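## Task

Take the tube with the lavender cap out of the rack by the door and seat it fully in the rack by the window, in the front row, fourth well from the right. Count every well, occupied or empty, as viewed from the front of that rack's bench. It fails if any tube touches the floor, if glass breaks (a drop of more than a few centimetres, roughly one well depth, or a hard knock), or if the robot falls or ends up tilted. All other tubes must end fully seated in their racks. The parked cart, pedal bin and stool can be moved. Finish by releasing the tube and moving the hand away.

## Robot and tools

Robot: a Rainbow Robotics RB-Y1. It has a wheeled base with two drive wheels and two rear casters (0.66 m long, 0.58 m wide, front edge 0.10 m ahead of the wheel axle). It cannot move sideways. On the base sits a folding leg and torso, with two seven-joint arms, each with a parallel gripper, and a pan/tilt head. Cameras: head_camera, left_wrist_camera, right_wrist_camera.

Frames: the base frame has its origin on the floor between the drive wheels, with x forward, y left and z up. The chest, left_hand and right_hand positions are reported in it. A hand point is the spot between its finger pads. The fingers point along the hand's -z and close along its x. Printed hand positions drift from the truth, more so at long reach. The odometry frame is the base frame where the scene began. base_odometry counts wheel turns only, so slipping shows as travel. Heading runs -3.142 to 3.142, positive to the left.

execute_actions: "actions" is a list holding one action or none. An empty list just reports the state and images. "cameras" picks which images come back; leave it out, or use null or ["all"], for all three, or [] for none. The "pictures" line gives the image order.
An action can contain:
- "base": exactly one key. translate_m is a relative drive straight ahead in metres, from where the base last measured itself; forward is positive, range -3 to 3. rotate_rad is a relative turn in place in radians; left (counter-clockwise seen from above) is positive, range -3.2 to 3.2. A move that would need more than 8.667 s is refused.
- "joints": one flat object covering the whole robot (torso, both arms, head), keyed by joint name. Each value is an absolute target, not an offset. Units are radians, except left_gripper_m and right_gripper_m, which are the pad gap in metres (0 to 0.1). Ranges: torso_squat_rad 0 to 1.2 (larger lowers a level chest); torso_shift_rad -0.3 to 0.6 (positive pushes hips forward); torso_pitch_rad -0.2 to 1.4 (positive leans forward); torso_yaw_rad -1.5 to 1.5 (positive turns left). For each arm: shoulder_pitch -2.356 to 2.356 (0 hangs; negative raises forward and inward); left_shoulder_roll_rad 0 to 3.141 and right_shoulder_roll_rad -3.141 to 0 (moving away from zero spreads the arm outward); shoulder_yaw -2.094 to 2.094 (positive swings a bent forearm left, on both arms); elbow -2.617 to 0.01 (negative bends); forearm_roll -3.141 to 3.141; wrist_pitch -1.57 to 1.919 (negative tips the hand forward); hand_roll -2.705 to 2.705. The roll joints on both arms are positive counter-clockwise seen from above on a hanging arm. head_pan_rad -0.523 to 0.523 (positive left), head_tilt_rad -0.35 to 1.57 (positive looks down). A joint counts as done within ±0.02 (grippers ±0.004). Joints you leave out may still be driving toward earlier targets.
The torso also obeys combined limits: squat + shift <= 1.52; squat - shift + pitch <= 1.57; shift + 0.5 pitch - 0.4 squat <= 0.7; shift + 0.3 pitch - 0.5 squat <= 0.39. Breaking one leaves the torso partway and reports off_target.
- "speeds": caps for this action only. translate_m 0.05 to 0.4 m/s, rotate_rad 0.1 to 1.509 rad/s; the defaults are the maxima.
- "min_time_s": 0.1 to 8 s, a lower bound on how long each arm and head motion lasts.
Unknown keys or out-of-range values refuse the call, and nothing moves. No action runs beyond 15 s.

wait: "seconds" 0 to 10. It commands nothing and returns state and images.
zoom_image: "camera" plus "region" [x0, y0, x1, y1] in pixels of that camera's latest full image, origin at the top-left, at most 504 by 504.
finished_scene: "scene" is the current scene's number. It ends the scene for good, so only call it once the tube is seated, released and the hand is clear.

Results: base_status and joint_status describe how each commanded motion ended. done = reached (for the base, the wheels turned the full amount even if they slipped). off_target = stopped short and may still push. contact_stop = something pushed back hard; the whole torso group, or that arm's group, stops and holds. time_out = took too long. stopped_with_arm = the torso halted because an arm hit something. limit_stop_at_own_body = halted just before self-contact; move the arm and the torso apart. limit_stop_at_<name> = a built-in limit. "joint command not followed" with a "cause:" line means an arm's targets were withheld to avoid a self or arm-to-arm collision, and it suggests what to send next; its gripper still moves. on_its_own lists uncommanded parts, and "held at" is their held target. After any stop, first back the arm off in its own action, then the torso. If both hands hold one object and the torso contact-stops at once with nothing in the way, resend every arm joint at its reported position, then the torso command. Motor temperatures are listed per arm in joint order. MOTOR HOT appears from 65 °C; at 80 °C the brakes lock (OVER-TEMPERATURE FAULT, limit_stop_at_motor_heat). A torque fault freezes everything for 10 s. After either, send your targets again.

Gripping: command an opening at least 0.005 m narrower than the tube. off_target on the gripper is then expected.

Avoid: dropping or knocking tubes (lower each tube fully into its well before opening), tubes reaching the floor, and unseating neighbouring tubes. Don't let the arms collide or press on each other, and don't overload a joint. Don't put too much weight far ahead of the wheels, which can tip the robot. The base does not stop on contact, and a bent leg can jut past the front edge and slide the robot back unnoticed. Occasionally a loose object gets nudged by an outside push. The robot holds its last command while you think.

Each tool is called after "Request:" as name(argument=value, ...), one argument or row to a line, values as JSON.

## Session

Request:
execute_actions(
  actions=[],
  cameras=["head_camera"],
)

Scene clock: 0.00 s.
Motor temperatures (°C, as the motors report them): left_arm=[30 29 28 33 34 38 32] | right_arm=[29 29 30 31 30 27 33]
base_odometry: x=+0.000 y=+0.000 heading=+0.000 (m, m, rad; odometry frame)
base_status: not commanded
joint_positions: torso_squat_rad=+0.350 torso_shift_rad=+0.000 torso_pitch_rad=+0.001 torso_yaw_rad=-0.001 left_shoulder_pitch_rad=-0.023 left_shoulder_roll_rad=+0.042 left_shoulder_yaw_rad=-0.032 left_elbow_rad=-0.119 left_forearm_roll_rad=-0.010 left_wrist_pitch_rad=-0.055 left_hand_roll_rad=-0.051 left_gripper_m=+0.101 right_shoulder_pitch_rad=+0.014 right_shoulder_roll_rad=+0.000 right_shoulder_yaw_rad=+0.027 right_elbow_rad=-0.130 right_forearm_roll_rad=-0.010 right_wrist_pitch_rad=+0.031 right_hand_roll_rad=-0.015 right_gripper_m=+0.100 head_pan_rad=+0.000 head_tilt_rad=+0.400
joint_status: not commanded
chest: x=-0.2275 y=+0.0006 z=+1.2476 quat_wxyz=(+1.000, -0.001, +0.001, +0.000) (m; base frame)
left_hand: x=-0.1409 y=+0.2487 z=+0.5685 quat_wxyz=(+0.994, +0.021, -0.096, -0.052) (m; base frame)
right_hand: x=-0.1827 y=-0.2193 z=+0.5638 quat_wxyz=(+0.999, +0.000, -0.042, -0.002) (m; base frame)
pictures: head_camera
Images, in order (width x height): head_camera 896x504.

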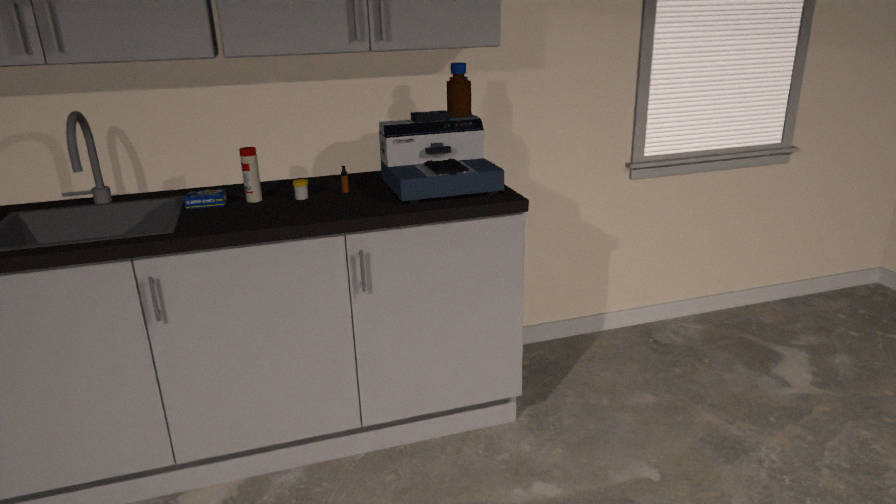

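Request:
execute_actions(
  actions=[
    {"base":{"rotate_rad":-1.3}},
  ],
  cameras=["head_camera"],
)

Request:
execute_actions(
  actions=[
    {"base":{"rotate_rad":3.14},"joints":{"right_shoulder_pitch_rad":-1.3,"right_elbow_rad":-0.6,"right_wrist_pitch_rad":1.9,"right_shoulder_roll_rad":-0.2,"right_shoulder_yaw_rad":0.011,"right_forearm_roll_rad":-0.32,"right_hand_roll_rad":1.35,"torso_squat_rad":0.0,"right_gripper_m":0.04,"torso_yaw_rad":-0.6}},
  ],
  cameras=["head_camera"],
)

Scene clock: 6.13 s.
Motor temperatures (°C, as the motors report them): left_arm=[30 29 28 33 34 38 32] | right_arm=[29 29 30 31 30 27 33]
base_odometry: x=+0.000 y=+0.000 heading=-1.300 (m, m, rad; odometry frame)
base_status: done
joint_positions: torso_squat_rad=+0.350 torso_shift_rad=+0.000 torso_pitch_rad=+0.001 torso_yaw_rad=-0.001 left_shoulder_pitch_rad=-0.023 left_shoulder_roll_rad=+0.042 left_shoulder_yaw_rad=-0.032 left_elbow_rad=-0.119 left_forearm_roll_rad=-0.010 left_wrist_pitch_rad=-0.055 left_hand_roll_rad=-0.051 left_gripper_m=+0.101 right_shoulder_pitch_rad=+0.014 right_shoulder_roll_rad=+0.000 right_shoulder_yaw_rad=+0.027 right_elbow_rad=-0.130 right_forearm_roll_rad=-0.010 right_wrist_pitch_rad=+0.031 right_hand_roll_rad=-0.015 right_gripper_m=+0.100 head_pan_rad=+0.000 head_tilt_rad=+0.400
joint_status: not commanded
chest: x=-0.2275 y=+0.0006 z=+1.2476 quat_wxyz=(+1.000, -0.001, +0.001, +0.000) (m; base frame)
left_hand: x=-0.1409 y=+0.2487 z=+0.5685 quat_wxyz=(+0.994, +0.021, -0.096, -0.052) (m; base frame)
right_hand: x=-0.1827 y=-0.2193 z=+0.5638 quat_wxyz=(+0.999, +0.000, -0.042, -0.002) (m; base frame)
pictures: head_camera
Images, in order (width x height): head_camera 896x504.

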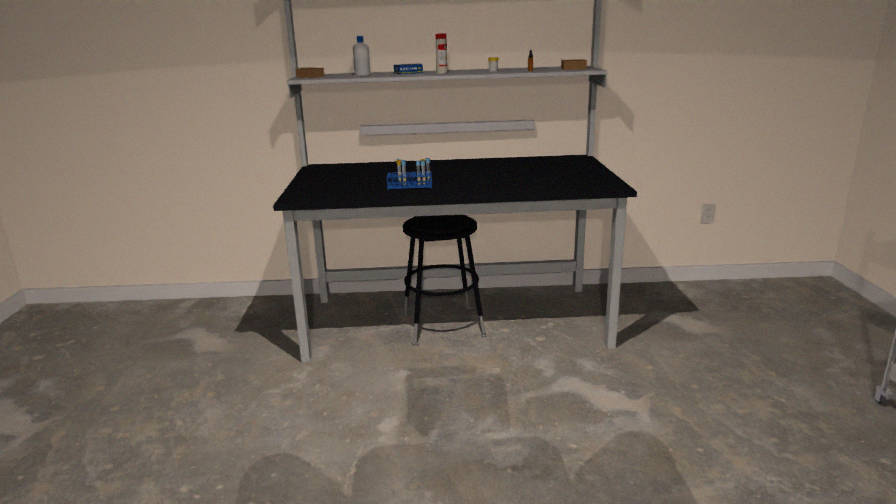

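Scene clock: 11.47 s.
Motor temperatures (°C, as the motors report them): left_arm=[30 29 28 33 34 38 32] | right_arm=[30 29 30 31 30 27 33]
base_odometry: x=+0.000 y=+0.000 heading=+1.840 (m, m, rad; odometry frame)
base_status: done
joint_positions: torso_squat_rad=+0.000 torso_shift_rad=+0.000 torso_pitch_rad=+0.001 torso_yaw_rad=-0.600 left_shoulder_pitch_rad=-0.023 left_shoulder_roll_rad=+0.042 left_shoulder_yaw_rad=-0.032 left_elbow_rad=-0.119 left_forearm_roll_rad=-0.010 left_wrist_pitch_rad=-0.055 left_hand_roll_rad=-0.051 left_gripper_m=+0.101 right_shoulder_pitch_rad=-1.300 right_shoulder_roll_rad=-0.200 right_shoulder_yaw_rad=+0.011 right_elbow_rad=-0.600 right_forearm_roll_rad=-0.320 right_wrist_pitch_rad=+1.900 right_hand_roll_rad=+1.350 right_gripper_m=+0.040 head_pan_rad=+0.000 head_tilt_rad=+0.400
joint_status: all done
chest: x=-0.2276 y=+0.0005 z=+1.2899 quat_wxyz=(+0.955, -0.001, +0.000, -0.296) (m; base frame)
left_hand: x=-0.0157 y=+0.1559 z=+0.6109 quat_wxyz=(+0.934, -0.008, -0.099, -0.343) (m; base frame)
right_hand: x=+0.1062 y=-0.4094 z=+1.1242 quat_wxyz=(+0.879, +0.021, +0.025, +0.475) (m; base frame)
pictures: head_camera
Images, in order (width x height): head_camera 896x504.

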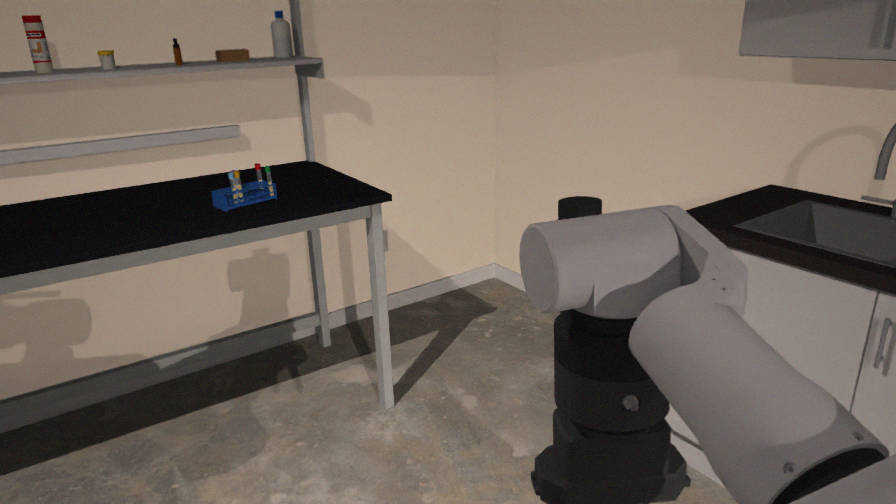

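Request:
execute_actions(
  actions=[
    {"base":{"rotate_rad":-0.28}},
  ],
  cameras=[],
)

Request:
execute_actions(
  actions=[
    {"base":{"translate_m":1.31}},
  ],
  cameras=[],
)

Request:
execute_actions(
  actions=[
    {"base":{"rotate_rad":0.36},"joints":{"head_tilt_rad":0.8,"head_pan_rad":0.45}},
  ],
  cameras=["head_camera"],
)

Scene clock: 15.70 s.
Motor temperatures (°C, as the motors report them): left_arm=[30 29 28 33 34 38 32] | right_arm=[30 29 30 31 30 27 33]
base_odometry: x=+0.000 y=+0.000 heading=+1.560 (m, m, rad; odometry frame)
base_status: done
joint_positions: torso_squat_rad=+0.000 torso_shift_rad=+0.000 torso_pitch_rad=+0.001 torso_yaw_rad=-0.600 left_shoulder_pitch_rad=-0.023 left_shoulder_roll_rad=+0.042 left_shoulder_yaw_rad=-0.032 left_elbow_rad=-0.119 left_forearm_roll_rad=-0.010 left_wrist_pitch_rad=-0.055 left_hand_roll_rad=-0.051 left_gripper_m=+0.101 right_shoulder_pitch_rad=-1.300 right_shoulder_roll_rad=-0.200 right_shoulder_yaw_rad=+0.011 right_elbow_rad=-0.600 right_forearm_roll_rad=-0.320 right_wrist_pitch_rad=+1.900 right_hand_roll_rad=+1.350 right_gripper_m=+0.040 head_pan_rad=+0.000 head_tilt_rad=+0.400
joint_status: not commanded
chest: x=-0.2276 y=+0.0006 z=+1.2899 quat_wxyz=(+0.955, -0.001, +0.000, -0.296) (m; base frame)
left_hand: x=-0.0157 y=+0.1559 z=+0.6109 quat_wxyz=(+0.934, -0.008, -0.099, -0.343) (m; base frame)
right_hand: x=+0.1063 y=-0.4093 z=+1.1242 quat_wxyz=(+0.879, +0.021, +0.025, +0.475) (m; base frame)
pictures: none
No camera images: the call's "cameras" was empty. Leave "cameras" out to get every camera's image.

Scene clock: 20.53 s.
Motor temperatures (°C, as the motors report them): left_arm=[30 29 28 33 34 38 32] | right_arm=[30 29 30 31 30 27 33]
base_odometry: x=+0.012 y=+1.310 heading=+1.561 (m, m, rad; odometry frame)
base_status: done
joint_positions: torso_squat_rad=+0.000 torso_shift_rad=+0.000 torso_pitch_rad=+0.001 torso_yaw_rad=-0.600 left_shoulder_pitch_rad=-0.023 left_shoulder_roll_rad=+0.042 left_shoulder_yaw_rad=-0.032 left_elbow_rad=-0.119 left_forearm_roll_rad=-0.010 left_wrist_pitch_rad=-0.055 left_hand_roll_rad=-0.051 left_gripper_m=+0.101 right_shoulder_pitch_rad=-1.300 right_shoulder_roll_rad=-0.200 right_shoulder_yaw_rad=+0.011 right_elbow_rad=-0.600 right_forearm_roll_rad=-0.320 right_wrist_pitch_rad=+1.900 right_hand_roll_rad=+1.350 right_gripper_m=+0.040 head_pan_rad=+0.000 head_tilt_rad=+0.400
joint_status: not commanded
chest: x=-0.2275 y=+0.0006 z=+1.2899 quat_wxyz=(+0.955, -0.001, +0.001, -0.296) (m; base frame)
left_hand: x=-0.0157 y=+0.1559 z=+0.6108 quat_wxyz=(+0.934, -0.008, -0.099, -0.343) (m; base frame)
right_hand: x=+0.1063 y=-0.4093 z=+1.1241 quat_wxyz=(+0.879, +0.021, +0.025, +0.475) (m; base frame)
pictures: none
No camera images: the call's "cameras" was empty. Leave "cameras" out to get every camera's image.

Scene clock: 22.70 s.
Motor temperatures (°C, as the motors report them): left_arm=[30 29 28 33 34 38 32] | right_arm=[30 29 30 31 30 27 33]
base_odometry: x=+0.013 y=+1.310 heading=+1.921 (m, m, rad; odometry frame)
base_status: done
joint_positions: torso_squat_rad=+0.000 torso_shift_rad=+0.000 torso_pitch_rad=+0.001 torso_yaw_rad=-0.600 left_shoulder_pitch_rad=-0.023 left_shoulder_roll_rad=+0.042 left_shoulder_yaw_rad=-0.032 left_elbow_rad=-0.119 left_forearm_roll_rad=-0.010 left_wrist_pitch_rad=-0.055 left_hand_roll_rad=-0.051 left_gripper_m=+0.101 right_shoulder_pitch_rad=-1.300 right_shoulder_roll_rad=-0.200 right_shoulder_yaw_rad=+0.011 right_elbow_rad=-0.600 right_forearm_roll_rad=-0.320 right_wrist_pitch_rad=+1.900 right_hand_roll_rad=+1.350 right_gripper_m=+0.040 head_pan_rad=+0.450 head_tilt_rad=+0.800
joint_status: all done
chest: x=-0.2275 y=+0.0005 z=+1.2899 quat_wxyz=(+0.955, -0.001, +0.001, -0.296) (m; base frame)
left_hand: x=-0.0157 y=+0.1559 z=+0.6108 quat_wxyz=(+0.934, -0.008, -0.099, -0.343) (m; base frame)
right_hand: x=+0.1063 y=-0.4094 z=+1.1240 quat_wxyz=(+0.879, +0.021, +0.025, +0.475) (m; base frame)
pictures: head_camera
Images, in order (width x height): head_camera 896x504.

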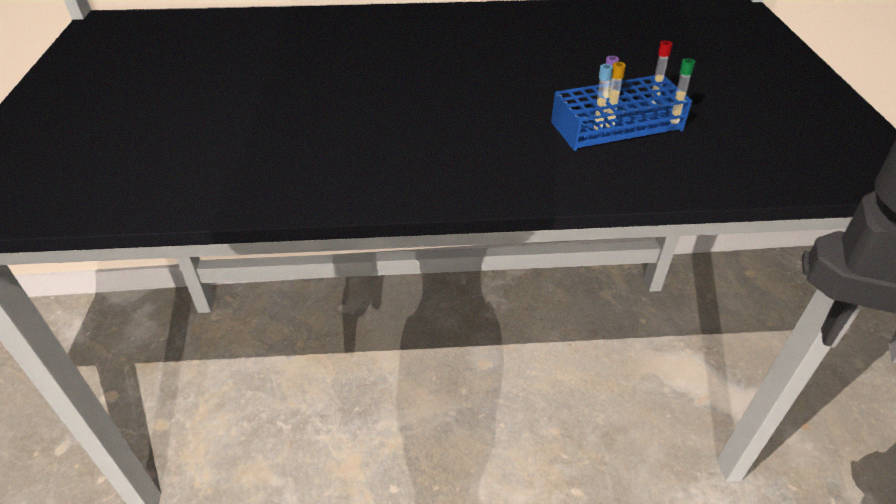

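Request:
execute_actions(
  actions=[
    {"base":{"rotate_rad":-0.3},"joints":{"torso_yaw_rad":-0.25,"right_hand_roll_rad":2.03,"head_pan_rad":-0.1,"head_tilt_rad":1.0,"torso_squat_rad":0.5}},
  ],
  cameras=[],
)

Request:
execute_actions(
  actions=[
    {"base":{"translate_m":0.85}},
  ],
  cameras=["head_camera","right_wrist_camera"],
)

Scene clock: 30.83 s.
Motor temperatures (°C, as the motors report them): left_arm=[30 29 28 33 34 38 32] | right_arm=[30 29 30 31 30 27 33]
base_odometry: x=+0.013 y=+1.310 heading=+1.622 (m, m, rad; odometry frame)
base_status: done
joint_positions: torso_squat_rad=+0.500 torso_shift_rad=+0.000 torso_pitch_rad=+0.001 torso_yaw_rad=-0.250 left_shoulder_pitch_rad=-0.023 left_shoulder_roll_rad=+0.042 left_shoulder_yaw_rad=-0.032 left_elbow_rad=-0.119 left_forearm_roll_rad=-0.010 left_wrist_pitch_rad=-0.055 left_hand_roll_rad=-0.051 left_gripper_m=+0.101 right_shoulder_pitch_rad=-1.300 right_shoulder_roll_rad=-0.200 right_shoulder_yaw_rad=+0.011 right_elbow_rad=-0.600 right_forearm_roll_rad=-0.320 right_wrist_pitch_rad=+1.900 right_hand_roll_rad=+2.030 right_gripper_m=+0.040 head_pan_rad=-0.100 head_tilt_rad=+1.000
joint_status: all done
chest: x=-0.2276 y=+0.0006 z=+1.2042 quat_wxyz=(+0.992, -0.001, +0.001, -0.125) (m; base frame)
left_hand: x=-0.0821 y=+0.2194 z=+0.5252 quat_wxyz=(+0.980, +0.009, -0.098, -0.175) (m; base frame)
right_hand: x=+0.2265 y=-0.2700 z=+1.0381 quat_wxyz=(+0.531, +0.025, +0.021, +0.847) (m; base frame)
pictures: none
No camera images: the call's "cameras" was empty. Leave "cameras" out to get every camera's image.

Scene clock: 42.97 s.
Motor temperatures (°C, as the motors report them): left_arm=[31 29 28 34 34 38 32] | right_arm=[31 29 30 31 30 27 33]
TORQUE FAULT: left_shoulder_pitch_rad reached its load limit. The robot stopped for 10 seconds, dropped its targets and accepts commands again. The stop added 9.2 s to the call and to motion_time.
base_odometry: x=-0.023 y=+2.006 heading=+1.624 (m, m, rad; odometry frame)
base_status: translate_m torque_fault (by the wheels' count: +0.697 of +0.850)
joint_positions: torso_squat_rad=+0.500 torso_shift_rad=-0.001 torso_pitch_rad=+0.000 torso_yaw_rad=-0.249 left_shoulder_pitch_rad=+0.001 left_shoulder_roll_rad=+0.038 left_shoulder_yaw_rad=-0.032 left_elbow_rad=-0.114 left_forearm_roll_rad=-0.010 left_wrist_pitch_rad=-0.056 left_hand_roll_rad=-0.051 left_gripper_m=+0.101 right_shoulder_pitch_rad=-1.300 right_shoulder_roll_rad=-0.200 right_shoulder_yaw_rad=+0.011 right_elbow_rad=-0.600 right_forearm_roll_rad=-0.320 right_wrist_pitch_rad=+1.900 right_hand_roll_rad=+2.030 right_gripper_m=+0.040 head_pan_rad=-0.100 head_tilt_rad=+1.000
joint_status: not commanded
chest: x=-0.2290 y=+0.0005 z=+1.2041 quat_wxyz=(+0.992, -0.001, +0.000, -0.124) (m; base frame)
left_hand: x=-0.1025 y=+0.2221 z=+0.5233 quat_wxyz=(+0.981, +0.009, -0.086, -0.171) (m; base frame)
right_hand: x=+0.2256 y=-0.2695 z=+1.0387 quat_wxyz=(+0.531, +0.025, +0.020, +0.847) (m; base frame)
pictures: head_camera, right_wrist_camera
Images, in order (width x height): head_camera 896x504, right_wrist_camera 644x364.

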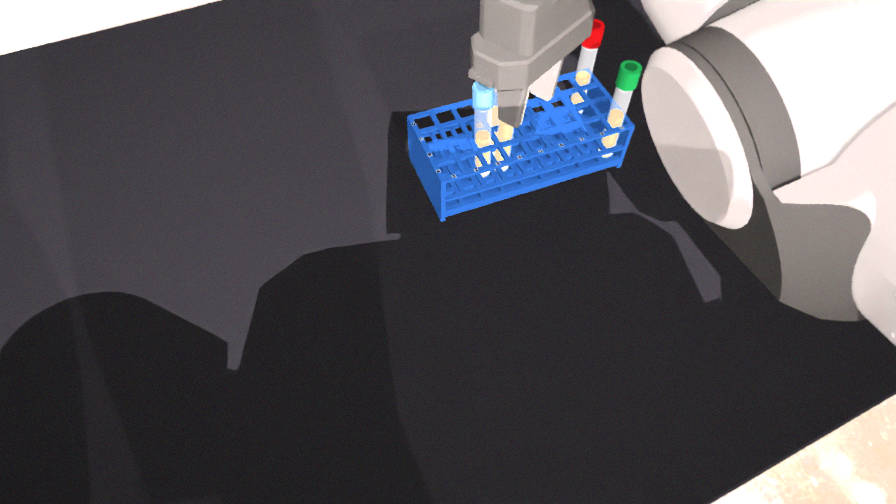

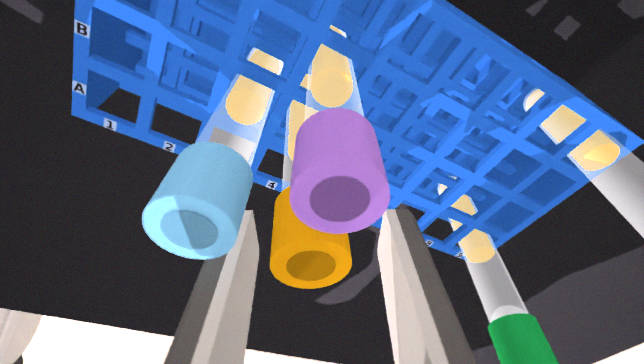

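Request:
execute_actions(
  actions=[
    {"joints":{"left_shoulder_pitch_rad":0.5,"left_elbow_rad":0.0}},
  ],
  cameras=[],
)

Request:
execute_actions(
  actions=[
    {"joints":{"torso_squat_rad":0.2}},
  ],
  cameras=[],
)

Request:
execute_actions(
  actions=[
    {"joints":{"right_hand_roll_rad":1.66}},
  ],
  cameras=["head_camera","right_wrist_camera"],
)

Scene clock: 46.70 s.
Motor temperatures (°C, as the motors report them): left_arm=[32 29 28 34 34 38 32] | right_arm=[31 29 30 31 30 27 33]
base_odometry: x=-0.023 y=+2.007 heading=+1.624 (m, m, rad; odometry frame)
base_status: not commanded
joint_positions: torso_squat_rad=+0.500 torso_shift_rad=+0.000 torso_pitch_rad=+0.001 torso_yaw_rad=-0.250 left_shoulder_pitch_rad=+0.500 left_shoulder_roll_rad=+0.040 left_shoulder_yaw_rad=-0.032 left_elbow_rad=+0.000 left_forearm_roll_rad=-0.010 left_wrist_pitch_rad=-0.056 left_hand_roll_rad=-0.051 left_gripper_m=+0.101 right_shoulder_pitch_rad=-1.300 right_shoulder_roll_rad=-0.200 right_shoulder_yaw_rad=+0.011 right_elbow_rad=-0.600 right_forearm_roll_rad=-0.320 right_wrist_pitch_rad=+1.900 right_hand_roll_rad=+2.030 right_gripper_m=+0.040 head_pan_rad=-0.100 head_tilt_rad=+1.000
joint_status: all done
chest: x=-0.2275 y=+0.0005 z=+1.2042 quat_wxyz=(+0.992, -0.001, +0.001, -0.125) (m; base frame)
left_hand: x=-0.5001 y=+0.2978 z=+0.6005 quat_wxyz=(+0.974, +0.036, +0.205, -0.088) (m; base frame)
right_hand: x=+0.2265 y=-0.2699 z=+1.0380 quat_wxyz=(+0.531, +0.025, +0.021, +0.847) (m; base frame)
pictures: none
No camera images: the call's "cameras" was empty. Leave "cameras" out to get every camera's image.

Scene clock: 48.47 s.
Motor temperatures (°C, as the motors report them): left_arm=[32 29 28 34 34 38 32] | right_arm=[31 29 30 31 30 27 33]
base_odometry: x=-0.023 y=+2.007 heading=+1.624 (m, m, rad; odometry frame)
base_status: not commanded
joint_positions: torso_squat_rad=+0.200 torso_shift_rad=+0.000 torso_pitch_rad=+0.002 torso_yaw_rad=-0.250 left_shoulder_pitch_rad=+0.500 left_shoulder_roll_rad=+0.040 left_shoulder_yaw_rad=-0.032 left_elbow_rad=+0.000 left_forearm_roll_rad=-0.010 left_wrist_pitch_rad=-0.056 left_hand_roll_rad=-0.051 left_gripper_m=+0.101 right_shoulder_pitch_rad=-1.300 right_shoulder_roll_rad=-0.200 right_shoulder_yaw_rad=+0.011 right_elbow_rad=-0.600 right_forearm_roll_rad=-0.320 right_wrist_pitch_rad=+1.900 right_hand_roll_rad=+2.030 right_gripper_m=+0.040 head_pan_rad=-0.100 head_tilt_rad=+1.000
joint_status: all done
chest: x=-0.2274 y=+0.0005 z=+1.2760 quat_wxyz=(+0.992, -0.001, +0.001, -0.125) (m; base frame)
left_hand: x=-0.5000 y=+0.2978 z=+0.6723 quat_wxyz=(+0.974, +0.036, +0.205, -0.088) (m; base frame)
right_hand: x=+0.2266 y=-0.2699 z=+1.1096 quat_wxyz=(+0.531, +0.026, +0.021, +0.847) (m; base frame)
pictures: none
No camera images: the call's "cameras" was empty. Leave "cameras" out to get every camera's image.

Scene clock: 49.30 s.
Motor temperatures (°C, as the motors report them): left_arm=[32 29 28 34 34 38 32] | right_arm=[31 29 30 31 30 27 33]
base_odometry: x=-0.023 y=+2.007 heading=+1.624 (m, m, rad; odometry frame)
base_status: not commanded
joint_positions: torso_squat_rad=+0.200 torso_shift_rad=+0.000 torso_pitch_rad=+0.002 torso_yaw_rad=-0.250 left_shoulder_pitch_rad=+0.500 left_shoulder_roll_rad=+0.040 left_shoulder_yaw_rad=-0.032 left_elbow_rad=+0.000 left_forearm_roll_rad=-0.010 left_wrist_pitch_rad=-0.056 left_hand_roll_rad=-0.051 left_gripper_m=+0.101 right_shoulder_pitch_rad=-1.300 right_shoulder_roll_rad=-0.200 right_shoulder_yaw_rad=+0.011 right_elbow_rad=-0.600 right_forearm_roll_rad=-0.320 right_wrist_pitch_rad=+1.900 right_hand_roll_rad=+1.660 right_gripper_m=+0.040 head_pan_rad=-0.100 head_tilt_rad=+1.000
joint_status: all done
chest: x=-0.2274 y=+0.0005 z=+1.2760 quat_wxyz=(+0.992, -0.001, +0.001, -0.125) (m; base frame)
left_hand: x=-0.5000 y=+0.2978 z=+0.6723 quat_wxyz=(+0.974, +0.036, +0.205, -0.088) (m; base frame)
right_hand: x=+0.2266 y=-0.2699 z=+1.1096 quat_wxyz=(+0.678, +0.021, +0.025, +0.735) (m; base frame)
pictures: head_camera, right_wrist_camera
Images, in order (width x height): head_camera 896x504, right_wrist_camera 644x364.

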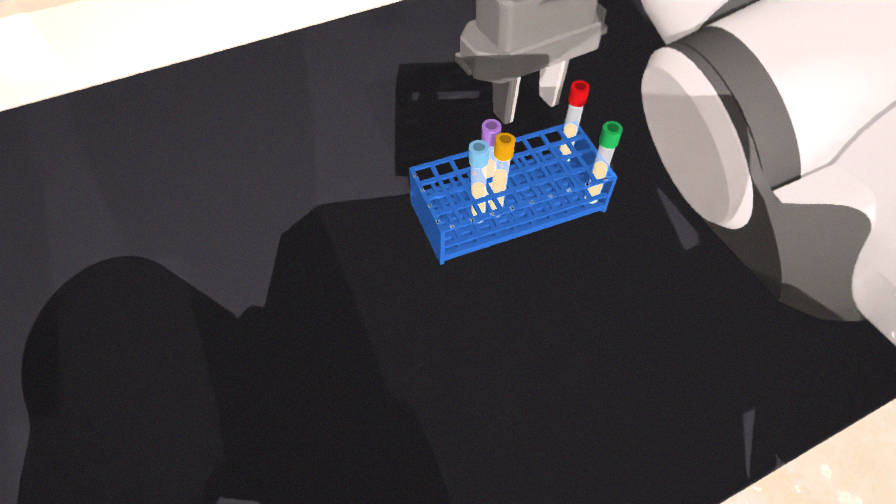

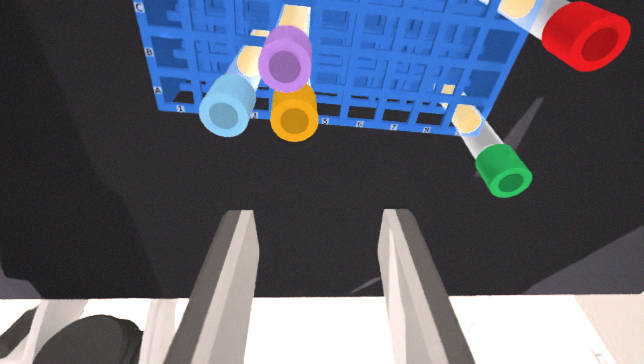

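Request:
execute_actions(
  actions=[
    {"base":{"translate_m":0.037},"joints":{"torso_yaw_rad":-0.22,"right_hand_roll_rad":1.6,"torso_squat_rad":0.3}},
  ],
  cameras=["head_camera","right_wrist_camera"],
)

Scene clock: 53.30 s.
Motor temperatures (°C, as the motors report them): left_arm=[31 29 28 34 34 38 32] | right_arm=[31 29 30 31 30 27 33]
base_odometry: x=-0.025 y=+2.043 heading=+1.624 (m, m, rad; odometry frame)
base_status: done
joint_positions: torso_squat_rad=+0.259 torso_shift_rad=-0.005 torso_pitch_rad=-0.005 torso_yaw_rad=-0.234 left_shoulder_pitch_rad=+0.500 left_shoulder_roll_rad=+0.040 left_shoulder_yaw_rad=-0.032 left_elbow_rad=+0.000 left_forearm_roll_rad=-0.010 left_wrist_pitch_rad=-0.056 left_hand_roll_rad=-0.051 left_gripper_m=+0.101 right_shoulder_pitch_rad=-1.300 right_shoulder_roll_rad=-0.200 right_shoulder_yaw_rad=+0.011 right_elbow_rad=-0.600 right_forearm_roll_rad=-0.320 right_wrist_pitch_rad=+1.900 right_hand_roll_rad=+1.600 right_gripper_m=+0.040 head_pan_rad=-0.100 head_tilt_rad=+1.000
joint_status: torso_squat_rad contact_stop (moved +0.059 of +0.100); the others done
on_its_own: torso_squat_rad is held at +0.258, not at your +0.300, since a contact_stop
chest: x=-0.2332 y=+0.0007 z=+1.2666 quat_wxyz=(+0.993, +0.000, -0.003, -0.117) (m; base frame)
left_hand: x=-0.5062 y=+0.2938 z=+0.6610 quat_wxyz=(+0.975, +0.035, +0.202, -0.080) (m; base frame)
right_hand: x=+0.2260 y=-0.2627 z=+1.1034 quat_wxyz=(+0.694, +0.018, +0.024, +0.719) (m; base frame)
pictures: head_camera, right_wrist_camera
Images, in order (width x height): head_camera 896x504, right_wrist_camera 644x364.

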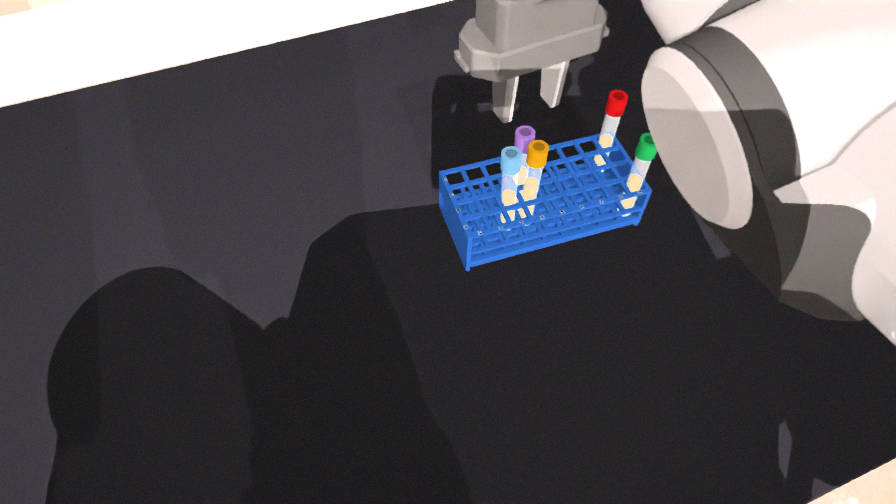

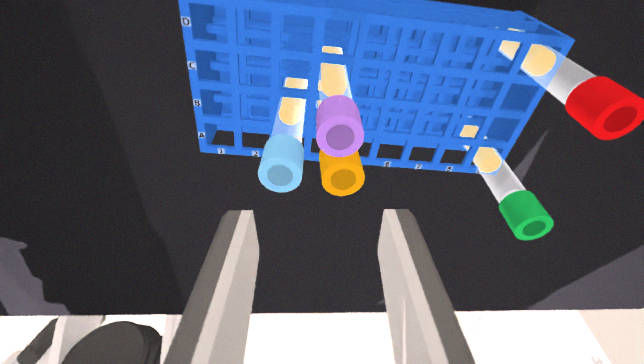

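Request:
execute_actions(
  actions=[
    {"base":{"translate_m":-0.1},"joints":{"torso_squat_rad":0.0,"torso_shift_rad":0,"torso_yaw_rad":-0.234}},
  ],
  cameras=[],
)

Request:
execute_actions(
  actions=[
    {"joints":{"torso_pitch_rad":0.3,"right_shoulder_pitch_rad":-1.6,"head_tilt_rad":0.7},"min_time_s":1.2},
  ],
  cameras=["head_camera","right_wrist_camera"],
)

Scene clock: 57.80 s.
Motor temperatures (°C, as the motors report them): left_arm=[31 29 28 34 34 38 32] | right_arm=[31 29 30 31 30 27 33]
base_odometry: x=-0.020 y=+1.943 heading=+1.625 (m, m, rad; odometry frame)
base_status: done
joint_positions: torso_squat_rad=+0.000 torso_shift_rad=+0.000 torso_pitch_rad=-0.003 torso_yaw_rad=-0.234 left_shoulder_pitch_rad=+0.500 left_shoulder_roll_rad=+0.040 left_shoulder_yaw_rad=-0.032 left_elbow_rad=+0.000 left_forearm_roll_rad=-0.010 left_wrist_pitch_rad=-0.056 left_hand_roll_rad=-0.051 left_gripper_m=+0.101 right_shoulder_pitch_rad=-1.300 right_shoulder_roll_rad=-0.200 right_shoulder_yaw_rad=+0.011 right_elbow_rad=-0.600 right_forearm_roll_rad=-0.320 right_wrist_pitch_rad=+1.900 right_hand_roll_rad=+1.600 right_gripper_m=+0.040 head_pan_rad=-0.100 head_tilt_rad=+1.000
joint_status: all done
chest: x=-0.2290 y=+0.0006 z=+1.2899 quat_wxyz=(+0.993, +0.000, -0.002, -0.117) (m; base frame)
left_hand: x=-0.5032 y=+0.2936 z=+0.6848 quat_wxyz=(+0.975, +0.035, +0.203, -0.080) (m; base frame)
right_hand: x=+0.2301 y=-0.2626 z=+1.1257 quat_wxyz=(+0.694, +0.019, +0.024, +0.719) (m; base frame)
pictures: none
No camera images: the call's "cameras" was empty. Leave "cameras" out to get every camera's image.

Scene clock: 59.73 s.
Motor temperatures (°C, as the motors report them): left_arm=[31 29 28 34 34 38 32] | right_arm=[31 29 30 31 30 27 33]
base_odometry: x=-0.020 y=+1.943 heading=+1.624 (m, m, rad; odometry frame)
base_status: not commanded
joint_positions: torso_squat_rad=+0.001 torso_shift_rad=-0.003 torso_pitch_rad=+0.295 torso_yaw_rad=-0.235 left_shoulder_pitch_rad=+0.500 left_shoulder_roll_rad=+0.040 left_shoulder_yaw_rad=-0.032 left_elbow_rad=+0.000 left_forearm_roll_rad=-0.010 left_wrist_pitch_rad=-0.056 left_hand_roll_rad=-0.051 left_gripper_m=+0.101 right_shoulder_pitch_rad=-1.604 right_shoulder_roll_rad=-0.200 right_shoulder_yaw_rad=+0.011 right_elbow_rad=-0.603 right_forearm_roll_rad=-0.320 right_wrist_pitch_rad=+1.899 right_hand_roll_rad=+1.600 right_gripper_m=+0.040 head_pan_rad=-0.100 head_tilt_rad=+0.700
joint_status: all done
chest: x=-0.1400 y=+0.0007 z=+1.2766 quat_wxyz=(+0.982, -0.018, +0.146, -0.116) (m; base frame)
left_hand: x=-0.5796 y=+0.2939 z=+0.7786 quat_wxyz=(+0.934, +0.022, +0.346, -0.085) (m; base frame)
right_hand: x=+0.3436 y=-0.2179 z=+1.1159 quat_wxyz=(+0.652, +0.005, +0.049, +0.756) (m; base frame)
pictures: head_camera, right_wrist_camera
Images, in order (width x height): head_camera 896x504, right_wrist_camera 644x364.

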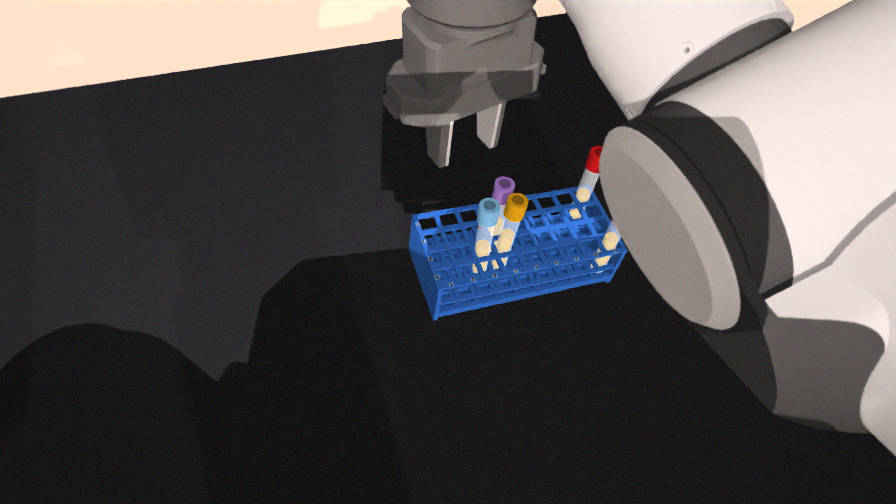

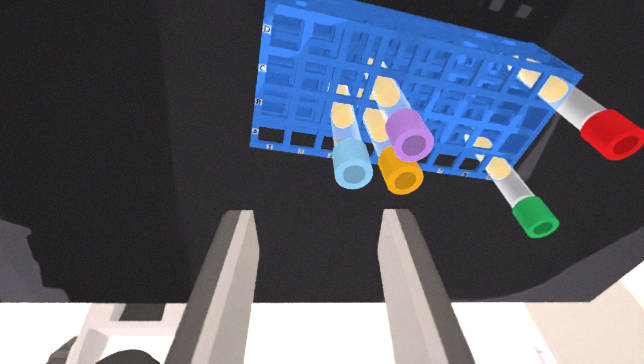

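Request:
execute_actions(
  actions=[
    {"base":{"translate_m":0.02},"joints":{"torso_yaw_rad":-0.345,"right_forearm_roll_rad":-0.39,"right_wrist_pitch_rad":1.83,"right_hand_roll_rad":1.58,"torso_squat_rad":0.25}},
  ],
  cameras=["head_camera","right_wrist_camera"],
)

Scene clock: 64.77 s.
Motor temperatures (°C, as the motors report them): left_arm=[31 29 28 34 34 38 32] | right_arm=[31 29 30 31 30 28 33]
base_odometry: x=-0.021 y=+1.962 heading=+1.625 (m, m, rad; odometry frame)
base_status: done
joint_positions: torso_squat_rad=+0.004 torso_shift_rad=-0.007 torso_pitch_rad=+0.286 torso_yaw_rad=-0.236 left_shoulder_pitch_rad=+0.500 left_shoulder_roll_rad=+0.040 left_shoulder_yaw_rad=-0.032 left_elbow_rad=+0.000 left_forearm_roll_rad=-0.010 left_wrist_pitch_rad=-0.056 left_hand_roll_rad=-0.051 left_gripper_m=+0.101 right_shoulder_pitch_rad=-1.600 right_shoulder_roll_rad=-0.197 right_shoulder_yaw_rad=+0.012 right_elbow_rad=-0.602 right_forearm_roll_rad=-0.390 right_wrist_pitch_rad=+1.830 right_hand_roll_rad=+1.580 right_gripper_m=+0.040 head_pan_rad=-0.100 head_tilt_rad=+0.700
joint_status: torso_squat_rad contact_stop (moved +0.003 of +0.249); torso_yaw_rad contact_stop (moved -0.002 of -0.110); the others done
on_its_own: torso_squat_rad is held at +0.003, not at your +0.250, since a contact_stop; torso_yaw_rad is held at -0.236, not at your -0.345, since a contact_stop
chest: x=-0.1458 y=+0.0008 z=+1.2773 quat_wxyz=(+0.983, -0.018, +0.142, -0.117) (m; base frame)
left_hand: x=-0.5807 y=+0.2944 z=+0.7754 quat_wxyz=(+0.936, +0.023, +0.342, -0.086) (m; base frame)
right_hand: x=+0.3512 y=-0.2005 z=+1.1171 quat_wxyz=(+0.654, +0.006, +0.000, +0.757) (m; base frame)
pictures: head_camera, right_wrist_camera
Images, in order (width x height): head_camera 896x504, right_wrist_camera 644x364.

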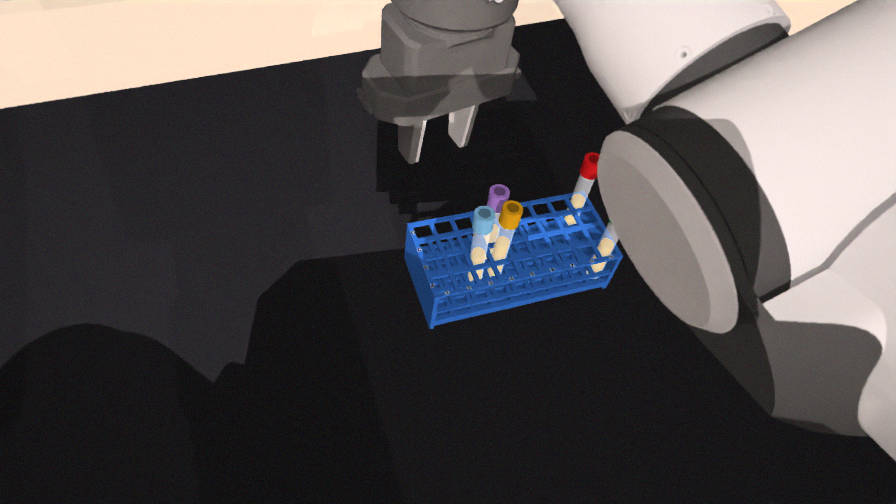

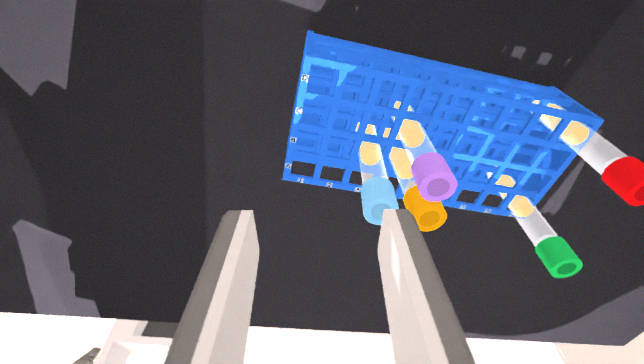

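Request:
execute_actions(
  actions=[
    {"base":{"translate_m":-0.05}},
  ],
  cameras=[],
)

Request:
execute_actions(
  actions=[
    {"joints":{"torso_yaw_rad":-0.345,"torso_squat_rad":0.3,"torso_pitch_rad":0.3,"torso_shift_rad":0,"head_tilt_rad":0.3}},
  ],
  cameras=["head_camera","right_wrist_camera"],
)

Scene clock: 69.10 s.
Motor temperatures (°C, as the motors report them): left_arm=[31 29 28 34 34 38 32] | right_arm=[31 29 30 31 30 28 33]
base_odometry: x=-0.018 y=+1.912 heading=+1.626 (m, m, rad; odometry frame)
base_status: done
joint_positions: torso_squat_rad=+0.003 torso_shift_rad=-0.005 torso_pitch_rad=+0.291 torso_yaw_rad=-0.236 left_shoulder_pitch_rad=+0.500 left_shoulder_roll_rad=+0.040 left_shoulder_yaw_rad=-0.032 left_elbow_rad=+0.000 left_forearm_roll_rad=-0.010 left_wrist_pitch_rad=-0.056 left_hand_roll_rad=-0.051 left_gripper_m=+0.101 right_shoulder_pitch_rad=-1.600 right_shoulder_roll_rad=-0.200 right_shoulder_yaw_rad=+0.011 right_elbow_rad=-0.600 right_forearm_roll_rad=-0.390 right_wrist_pitch_rad=+1.830 right_hand_roll_rad=+1.580 right_gripper_m=+0.040 head_pan_rad=-0.100 head_tilt_rad=+0.700
joint_status: not commanded
on_its_own: torso_squat_rad is held at +0.003, not at your +0.250, since a contact_stop; torso_yaw_rad is held at -0.236, not at your -0.345, since a contact_stop
chest: x=-0.1426 y=+0.0006 z=+1.2769 quat_wxyz=(+0.983, -0.018, +0.144, -0.116) (m; base frame)
left_hand: x=-0.5799 y=+0.2942 z=+0.7771 quat_wxyz=(+0.935, +0.022, +0.344, -0.085) (m; base frame)
right_hand: x=+0.3537 y=-0.2020 z=+1.1146 quat_wxyz=(+0.654, +0.008, +0.002, +0.756) (m; base frame)
pictures: none
No camera images: the call's "cameras" was empty. Leave "cameras" out to get every camera's image.

Scene clock: 70.87 s.
Motor temperatures (°C, as the motors report them): left_arm=[31 29 28 34 34 38 32] | right_arm=[31 29 30 31 30 28 33]
base_odometry: x=-0.018 y=+1.912 heading=+1.626 (m, m, rad; odometry frame)
base_status: not commanded
joint_positions: torso_squat_rad=+0.300 torso_shift_rad=+0.000 torso_pitch_rad=+0.300 torso_yaw_rad=-0.345 left_shoulder_pitch_rad=+0.500 left_shoulder_roll_rad=+0.040 left_shoulder_yaw_rad=-0.032 left_elbow_rad=+0.000 left_forearm_roll_rad=-0.010 left_wrist_pitch_rad=-0.056 left_hand_roll_rad=-0.051 left_gripper_m=+0.101 right_shoulder_pitch_rad=-1.600 right_shoulder_roll_rad=-0.200 right_shoulder_yaw_rad=+0.011 right_elbow_rad=-0.600 right_forearm_roll_rad=-0.390 right_wrist_pitch_rad=+1.830 right_hand_roll_rad=+1.580 right_gripper_m=+0.040 head_pan_rad=-0.100 head_tilt_rad=+0.300
joint_status: all done
chest: x=-0.1366 y=+0.0006 z=+1.2449 quat_wxyz=(+0.974, -0.026, +0.147, -0.170) (m; base frame)
left_hand: x=-0.5462 y=+0.3224 z=+0.7391 quat_wxyz=(+0.928, +0.025, +0.345, -0.140) (m; base frame)
right_hand: x=+0.3342 y=-0.2576 z=+1.0855 quat_wxyz=(+0.693, +0.001, +0.016, +0.721) (m; base frame)
pictures: head_camera, right_wrist_camera
Images, in order (width x height): head_camera 896x504, right_wrist_camera 644x364.

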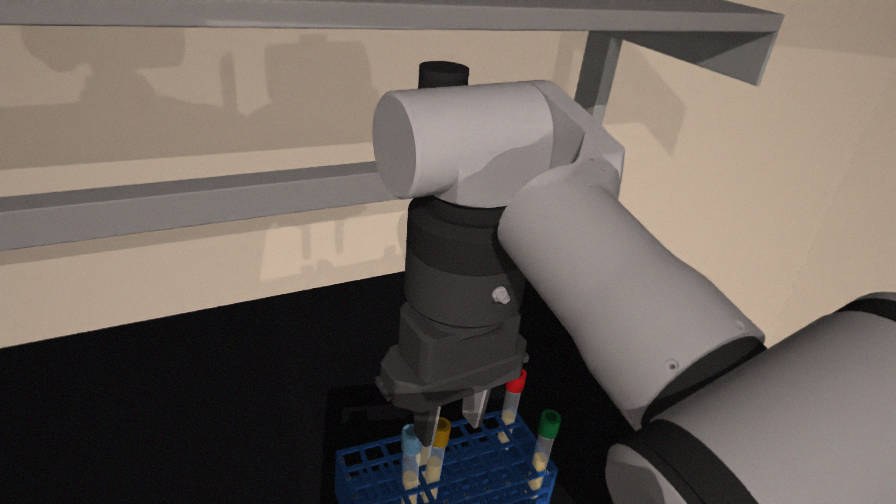

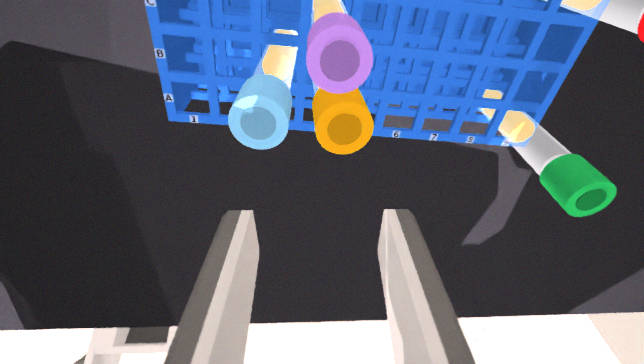

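Request:
execute_actions(
  actions=[
    {"joints":{"right_wrist_pitch_rad":1.58,"head_tilt_rad":0.7,"torso_yaw_rad":-0.355}},
  ],
  cameras=["head_camera","right_wrist_camera"],
)

Scene clock: 75.53 s.
Motor temperatures (°C, as the motors report them): left_arm=[31 29 28 34 34 38 32] | right_arm=[31 29 30 31 30 28 33]
base_odometry: x=-0.018 y=+1.912 heading=+1.626 (m, m, rad; odometry frame)
base_status: not commanded
joint_positions: torso_squat_rad=+0.300 torso_shift_rad=+0.000 torso_pitch_rad=+0.300 torso_yaw_rad=-0.355 left_shoulder_pitch_rad=+0.500 left_shoulder_roll_rad=+0.040 left_shoulder_yaw_rad=-0.032 left_elbow_rad=+0.000 left_forearm_roll_rad=-0.010 left_wrist_pitch_rad=-0.056 left_hand_roll_rad=-0.051 left_gripper_m=+0.101 right_shoulder_pitch_rad=-1.600 right_shoulder_roll_rad=-0.200 right_shoulder_yaw_rad=+0.011 right_elbow_rad=-0.600 right_forearm_roll_rad=-0.390 right_wrist_pitch_rad=+1.580 right_hand_roll_rad=+1.580 right_gripper_m=+0.040 head_pan_rad=-0.100 head_tilt_rad=+0.700
joint_status: all done
chest: x=-0.1366 y=+0.0006 z=+1.2449 quat_wxyz=(+0.973, -0.027, +0.147, -0.175) (m; base frame)
left_hand: x=-0.5431 y=+0.3249 z=+0.7381 quat_wxyz=(+0.927, +0.025, +0.345, -0.145) (m; base frame)
right_hand: x=+0.3889 y=-0.2614 z=+1.0920 quat_wxyz=(+0.691, -0.087, -0.071, +0.714) (m; base frame)
pictures: head_camera, right_wrist_camera
Images, in order (width x height): head_camera 896x504, right_wrist_camera 644x364.

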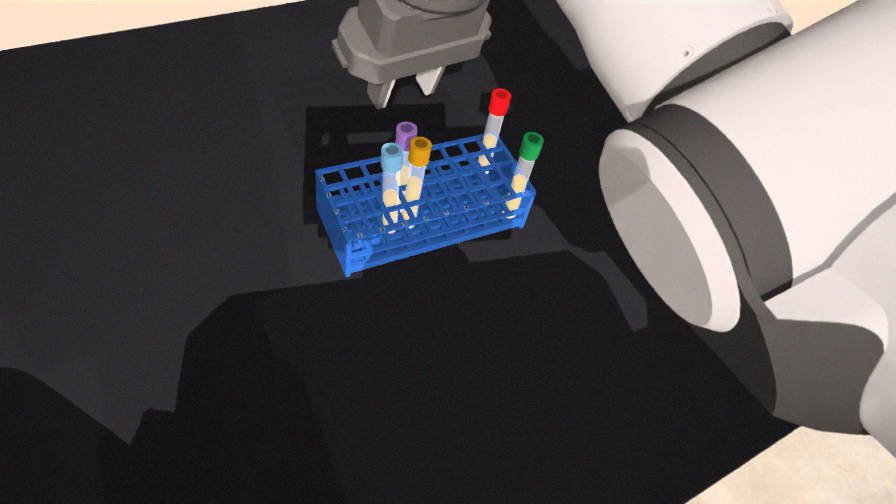

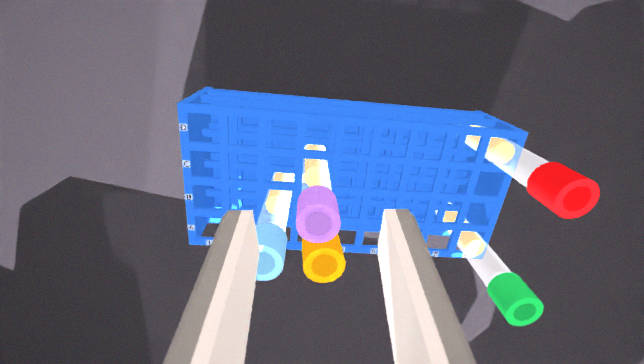

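Lower stepwise.

Request:
execute_actions(
  actions=[
    {"joints":{"torso_squat_rad":0.45,"right_gripper_m":0.03}},
  ],
  cameras=["head_camera","right_wrist_camera"],
)

Request:
zoom_image(
  camera="head_camera",
  region=[280, 20, 580, 240],
)

Scene clock: 78.87 s.
Motor temperatures (°C, as the motors report them): left_arm=[31 29 28 34 34 38 32] | right_arm=[31 29 30 31 30 28 33]
base_odometry: x=-0.018 y=+1.912 heading=+1.626 (m, m, rad; odometry frame)
base_status: not commanded
joint_positions: torso_squat_rad=+0.450 torso_shift_rad=+0.000 torso_pitch_rad=+0.300 torso_yaw_rad=-0.355 left_shoulder_pitch_rad=+0.500 left_shoulder_roll_rad=+0.040 left_shoulder_yaw_rad=-0.032 left_elbow_rad=+0.000 left_forearm_roll_rad=-0.010 left_wrist_pitch_rad=-0.056 left_hand_roll_rad=-0.051 left_gripper_m=+0.101 right_shoulder_pitch_rad=-1.600 right_shoulder_roll_rad=-0.200 right_shoulder_yaw_rad=+0.011 right_elbow_rad=-0.600 right_forearm_roll_rad=-0.390 right_wrist_pitch_rad=+1.580 right_hand_roll_rad=+1.580 right_gripper_m=+0.030 head_pan_rad=-0.100 head_tilt_rad=+0.700
joint_status: all done
chest: x=-0.1366 y=+0.0005 z=+1.2064 quat_wxyz=(+0.973, -0.027, +0.147, -0.175) (m; base frame)
left_hand: x=-0.5431 y=+0.3248 z=+0.6997 quat_wxyz=(+0.927, +0.025, +0.345, -0.145) (m; base frame)
right_hand: x=+0.3889 y=-0.2614 z=+1.0536 quat_wxyz=(+0.691, -0.087, -0.071, +0.714) (m; base frame)
pictures: head_camera, right_wrist_camera
Images, in order (width x height): head_camera 896x504, right_wrist_camera 644x364.

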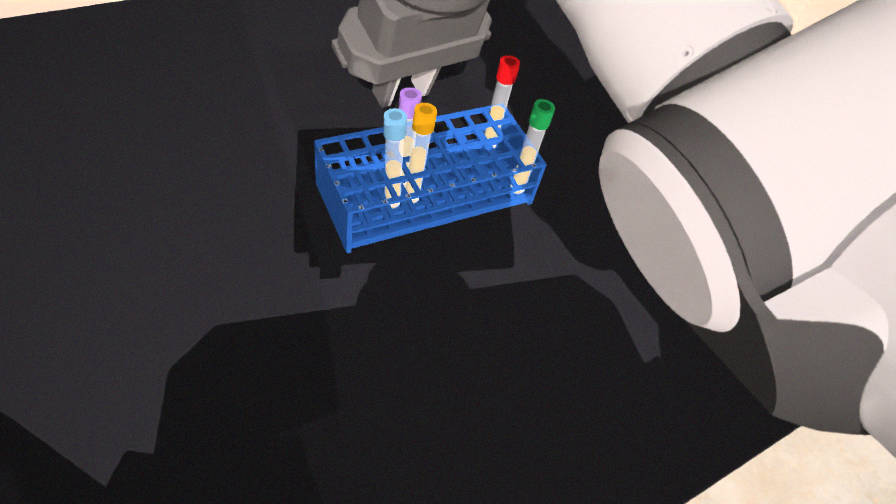

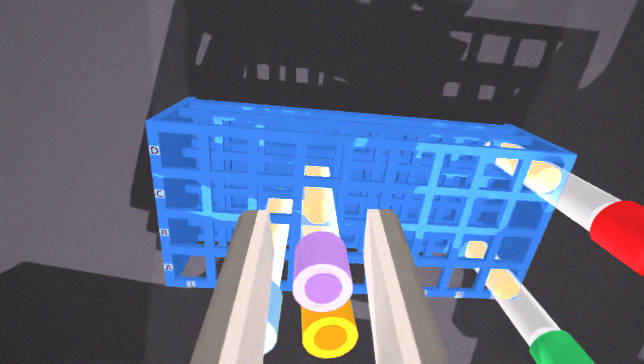

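Region (280, 20, 580, 240) of head_camera's 896x504 image, scaled by 1.680, with more detail than that image has; it fills the top 370 rows of this view, and the rest is white.

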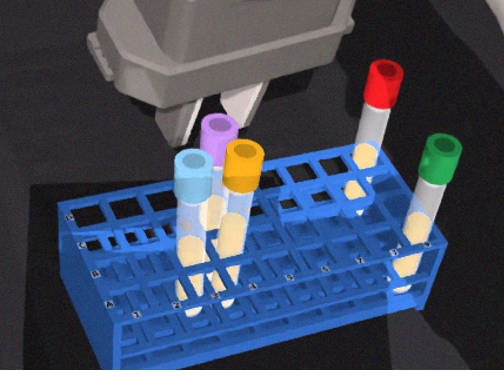

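Request:
execute_actions(
  actions=[
    {"base":{"translate_m":-0.008},"joints":{"torso_squat_rad":0.51}},
  ],
  cameras=["head_camera","right_wrist_camera"],
)

Request:
zoom_image(
  camera="head_camera",
  region=[280, 20, 580, 240],
)

Scene clock: 81.50 s.
Motor temperatures (°C, as the motors report them): left_arm=[31 29 28 34 34 38 32] | right_arm=[31 29 30 31 30 28 33]
base_odometry: x=-0.018 y=+1.904 heading=+1.626 (m, m, rad; odometry frame)
base_status: done
joint_positions: torso_squat_rad=+0.510 torso_shift_rad=+0.000 torso_pitch_rad=+0.300 torso_yaw_rad=-0.355 left_shoulder_pitch_rad=+0.500 left_shoulder_roll_rad=+0.040 left_shoulder_yaw_rad=-0.032 left_elbow_rad=+0.000 left_forearm_roll_rad=-0.010 left_wrist_pitch_rad=-0.056 left_hand_roll_rad=-0.051 left_gripper_m=+0.101 right_shoulder_pitch_rad=-1.600 right_shoulder_roll_rad=-0.200 right_shoulder_yaw_rad=+0.011 right_elbow_rad=-0.600 right_forearm_roll_rad=-0.390 right_wrist_pitch_rad=+1.580 right_hand_roll_rad=+1.580 right_gripper_m=+0.030 head_pan_rad=-0.100 head_tilt_rad=+0.700
joint_status: all done
chest: x=-0.1365 y=+0.0005 z=+1.1870 quat_wxyz=(+0.973, -0.027, +0.147, -0.175) (m; base frame)
left_hand: x=-0.5431 y=+0.3248 z=+0.6803 quat_wxyz=(+0.927, +0.025, +0.345, -0.145) (m; base frame)
right_hand: x=+0.3889 y=-0.2614 z=+1.0341 quat_wxyz=(+0.691, -0.087, -0.071, +0.714) (m; base frame)
pictures: head_camera, right_wrist_camera
Images, in order (width x height): head_camera 896x504, right_wrist_camera 644x364.

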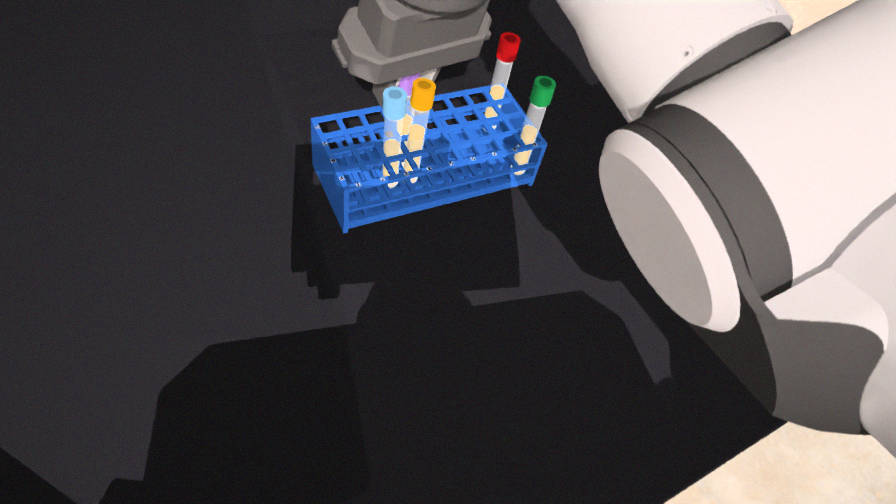

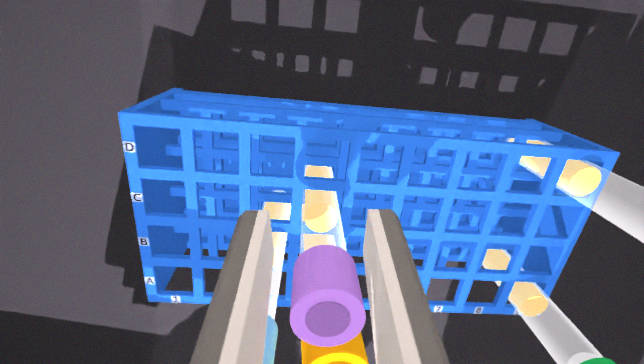

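Region (280, 20, 580, 240) of head_camera's 896x504 image, scaled by 1.680, with more detail than that image has; it fills the top 370 rows of this view, and the rest is white.

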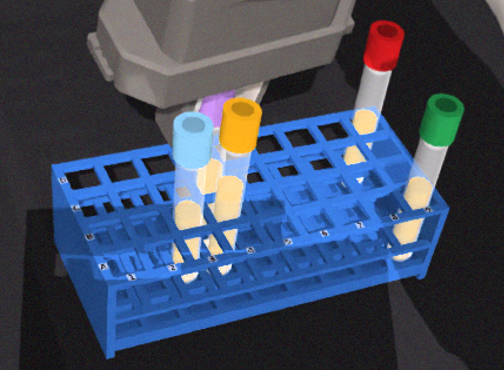

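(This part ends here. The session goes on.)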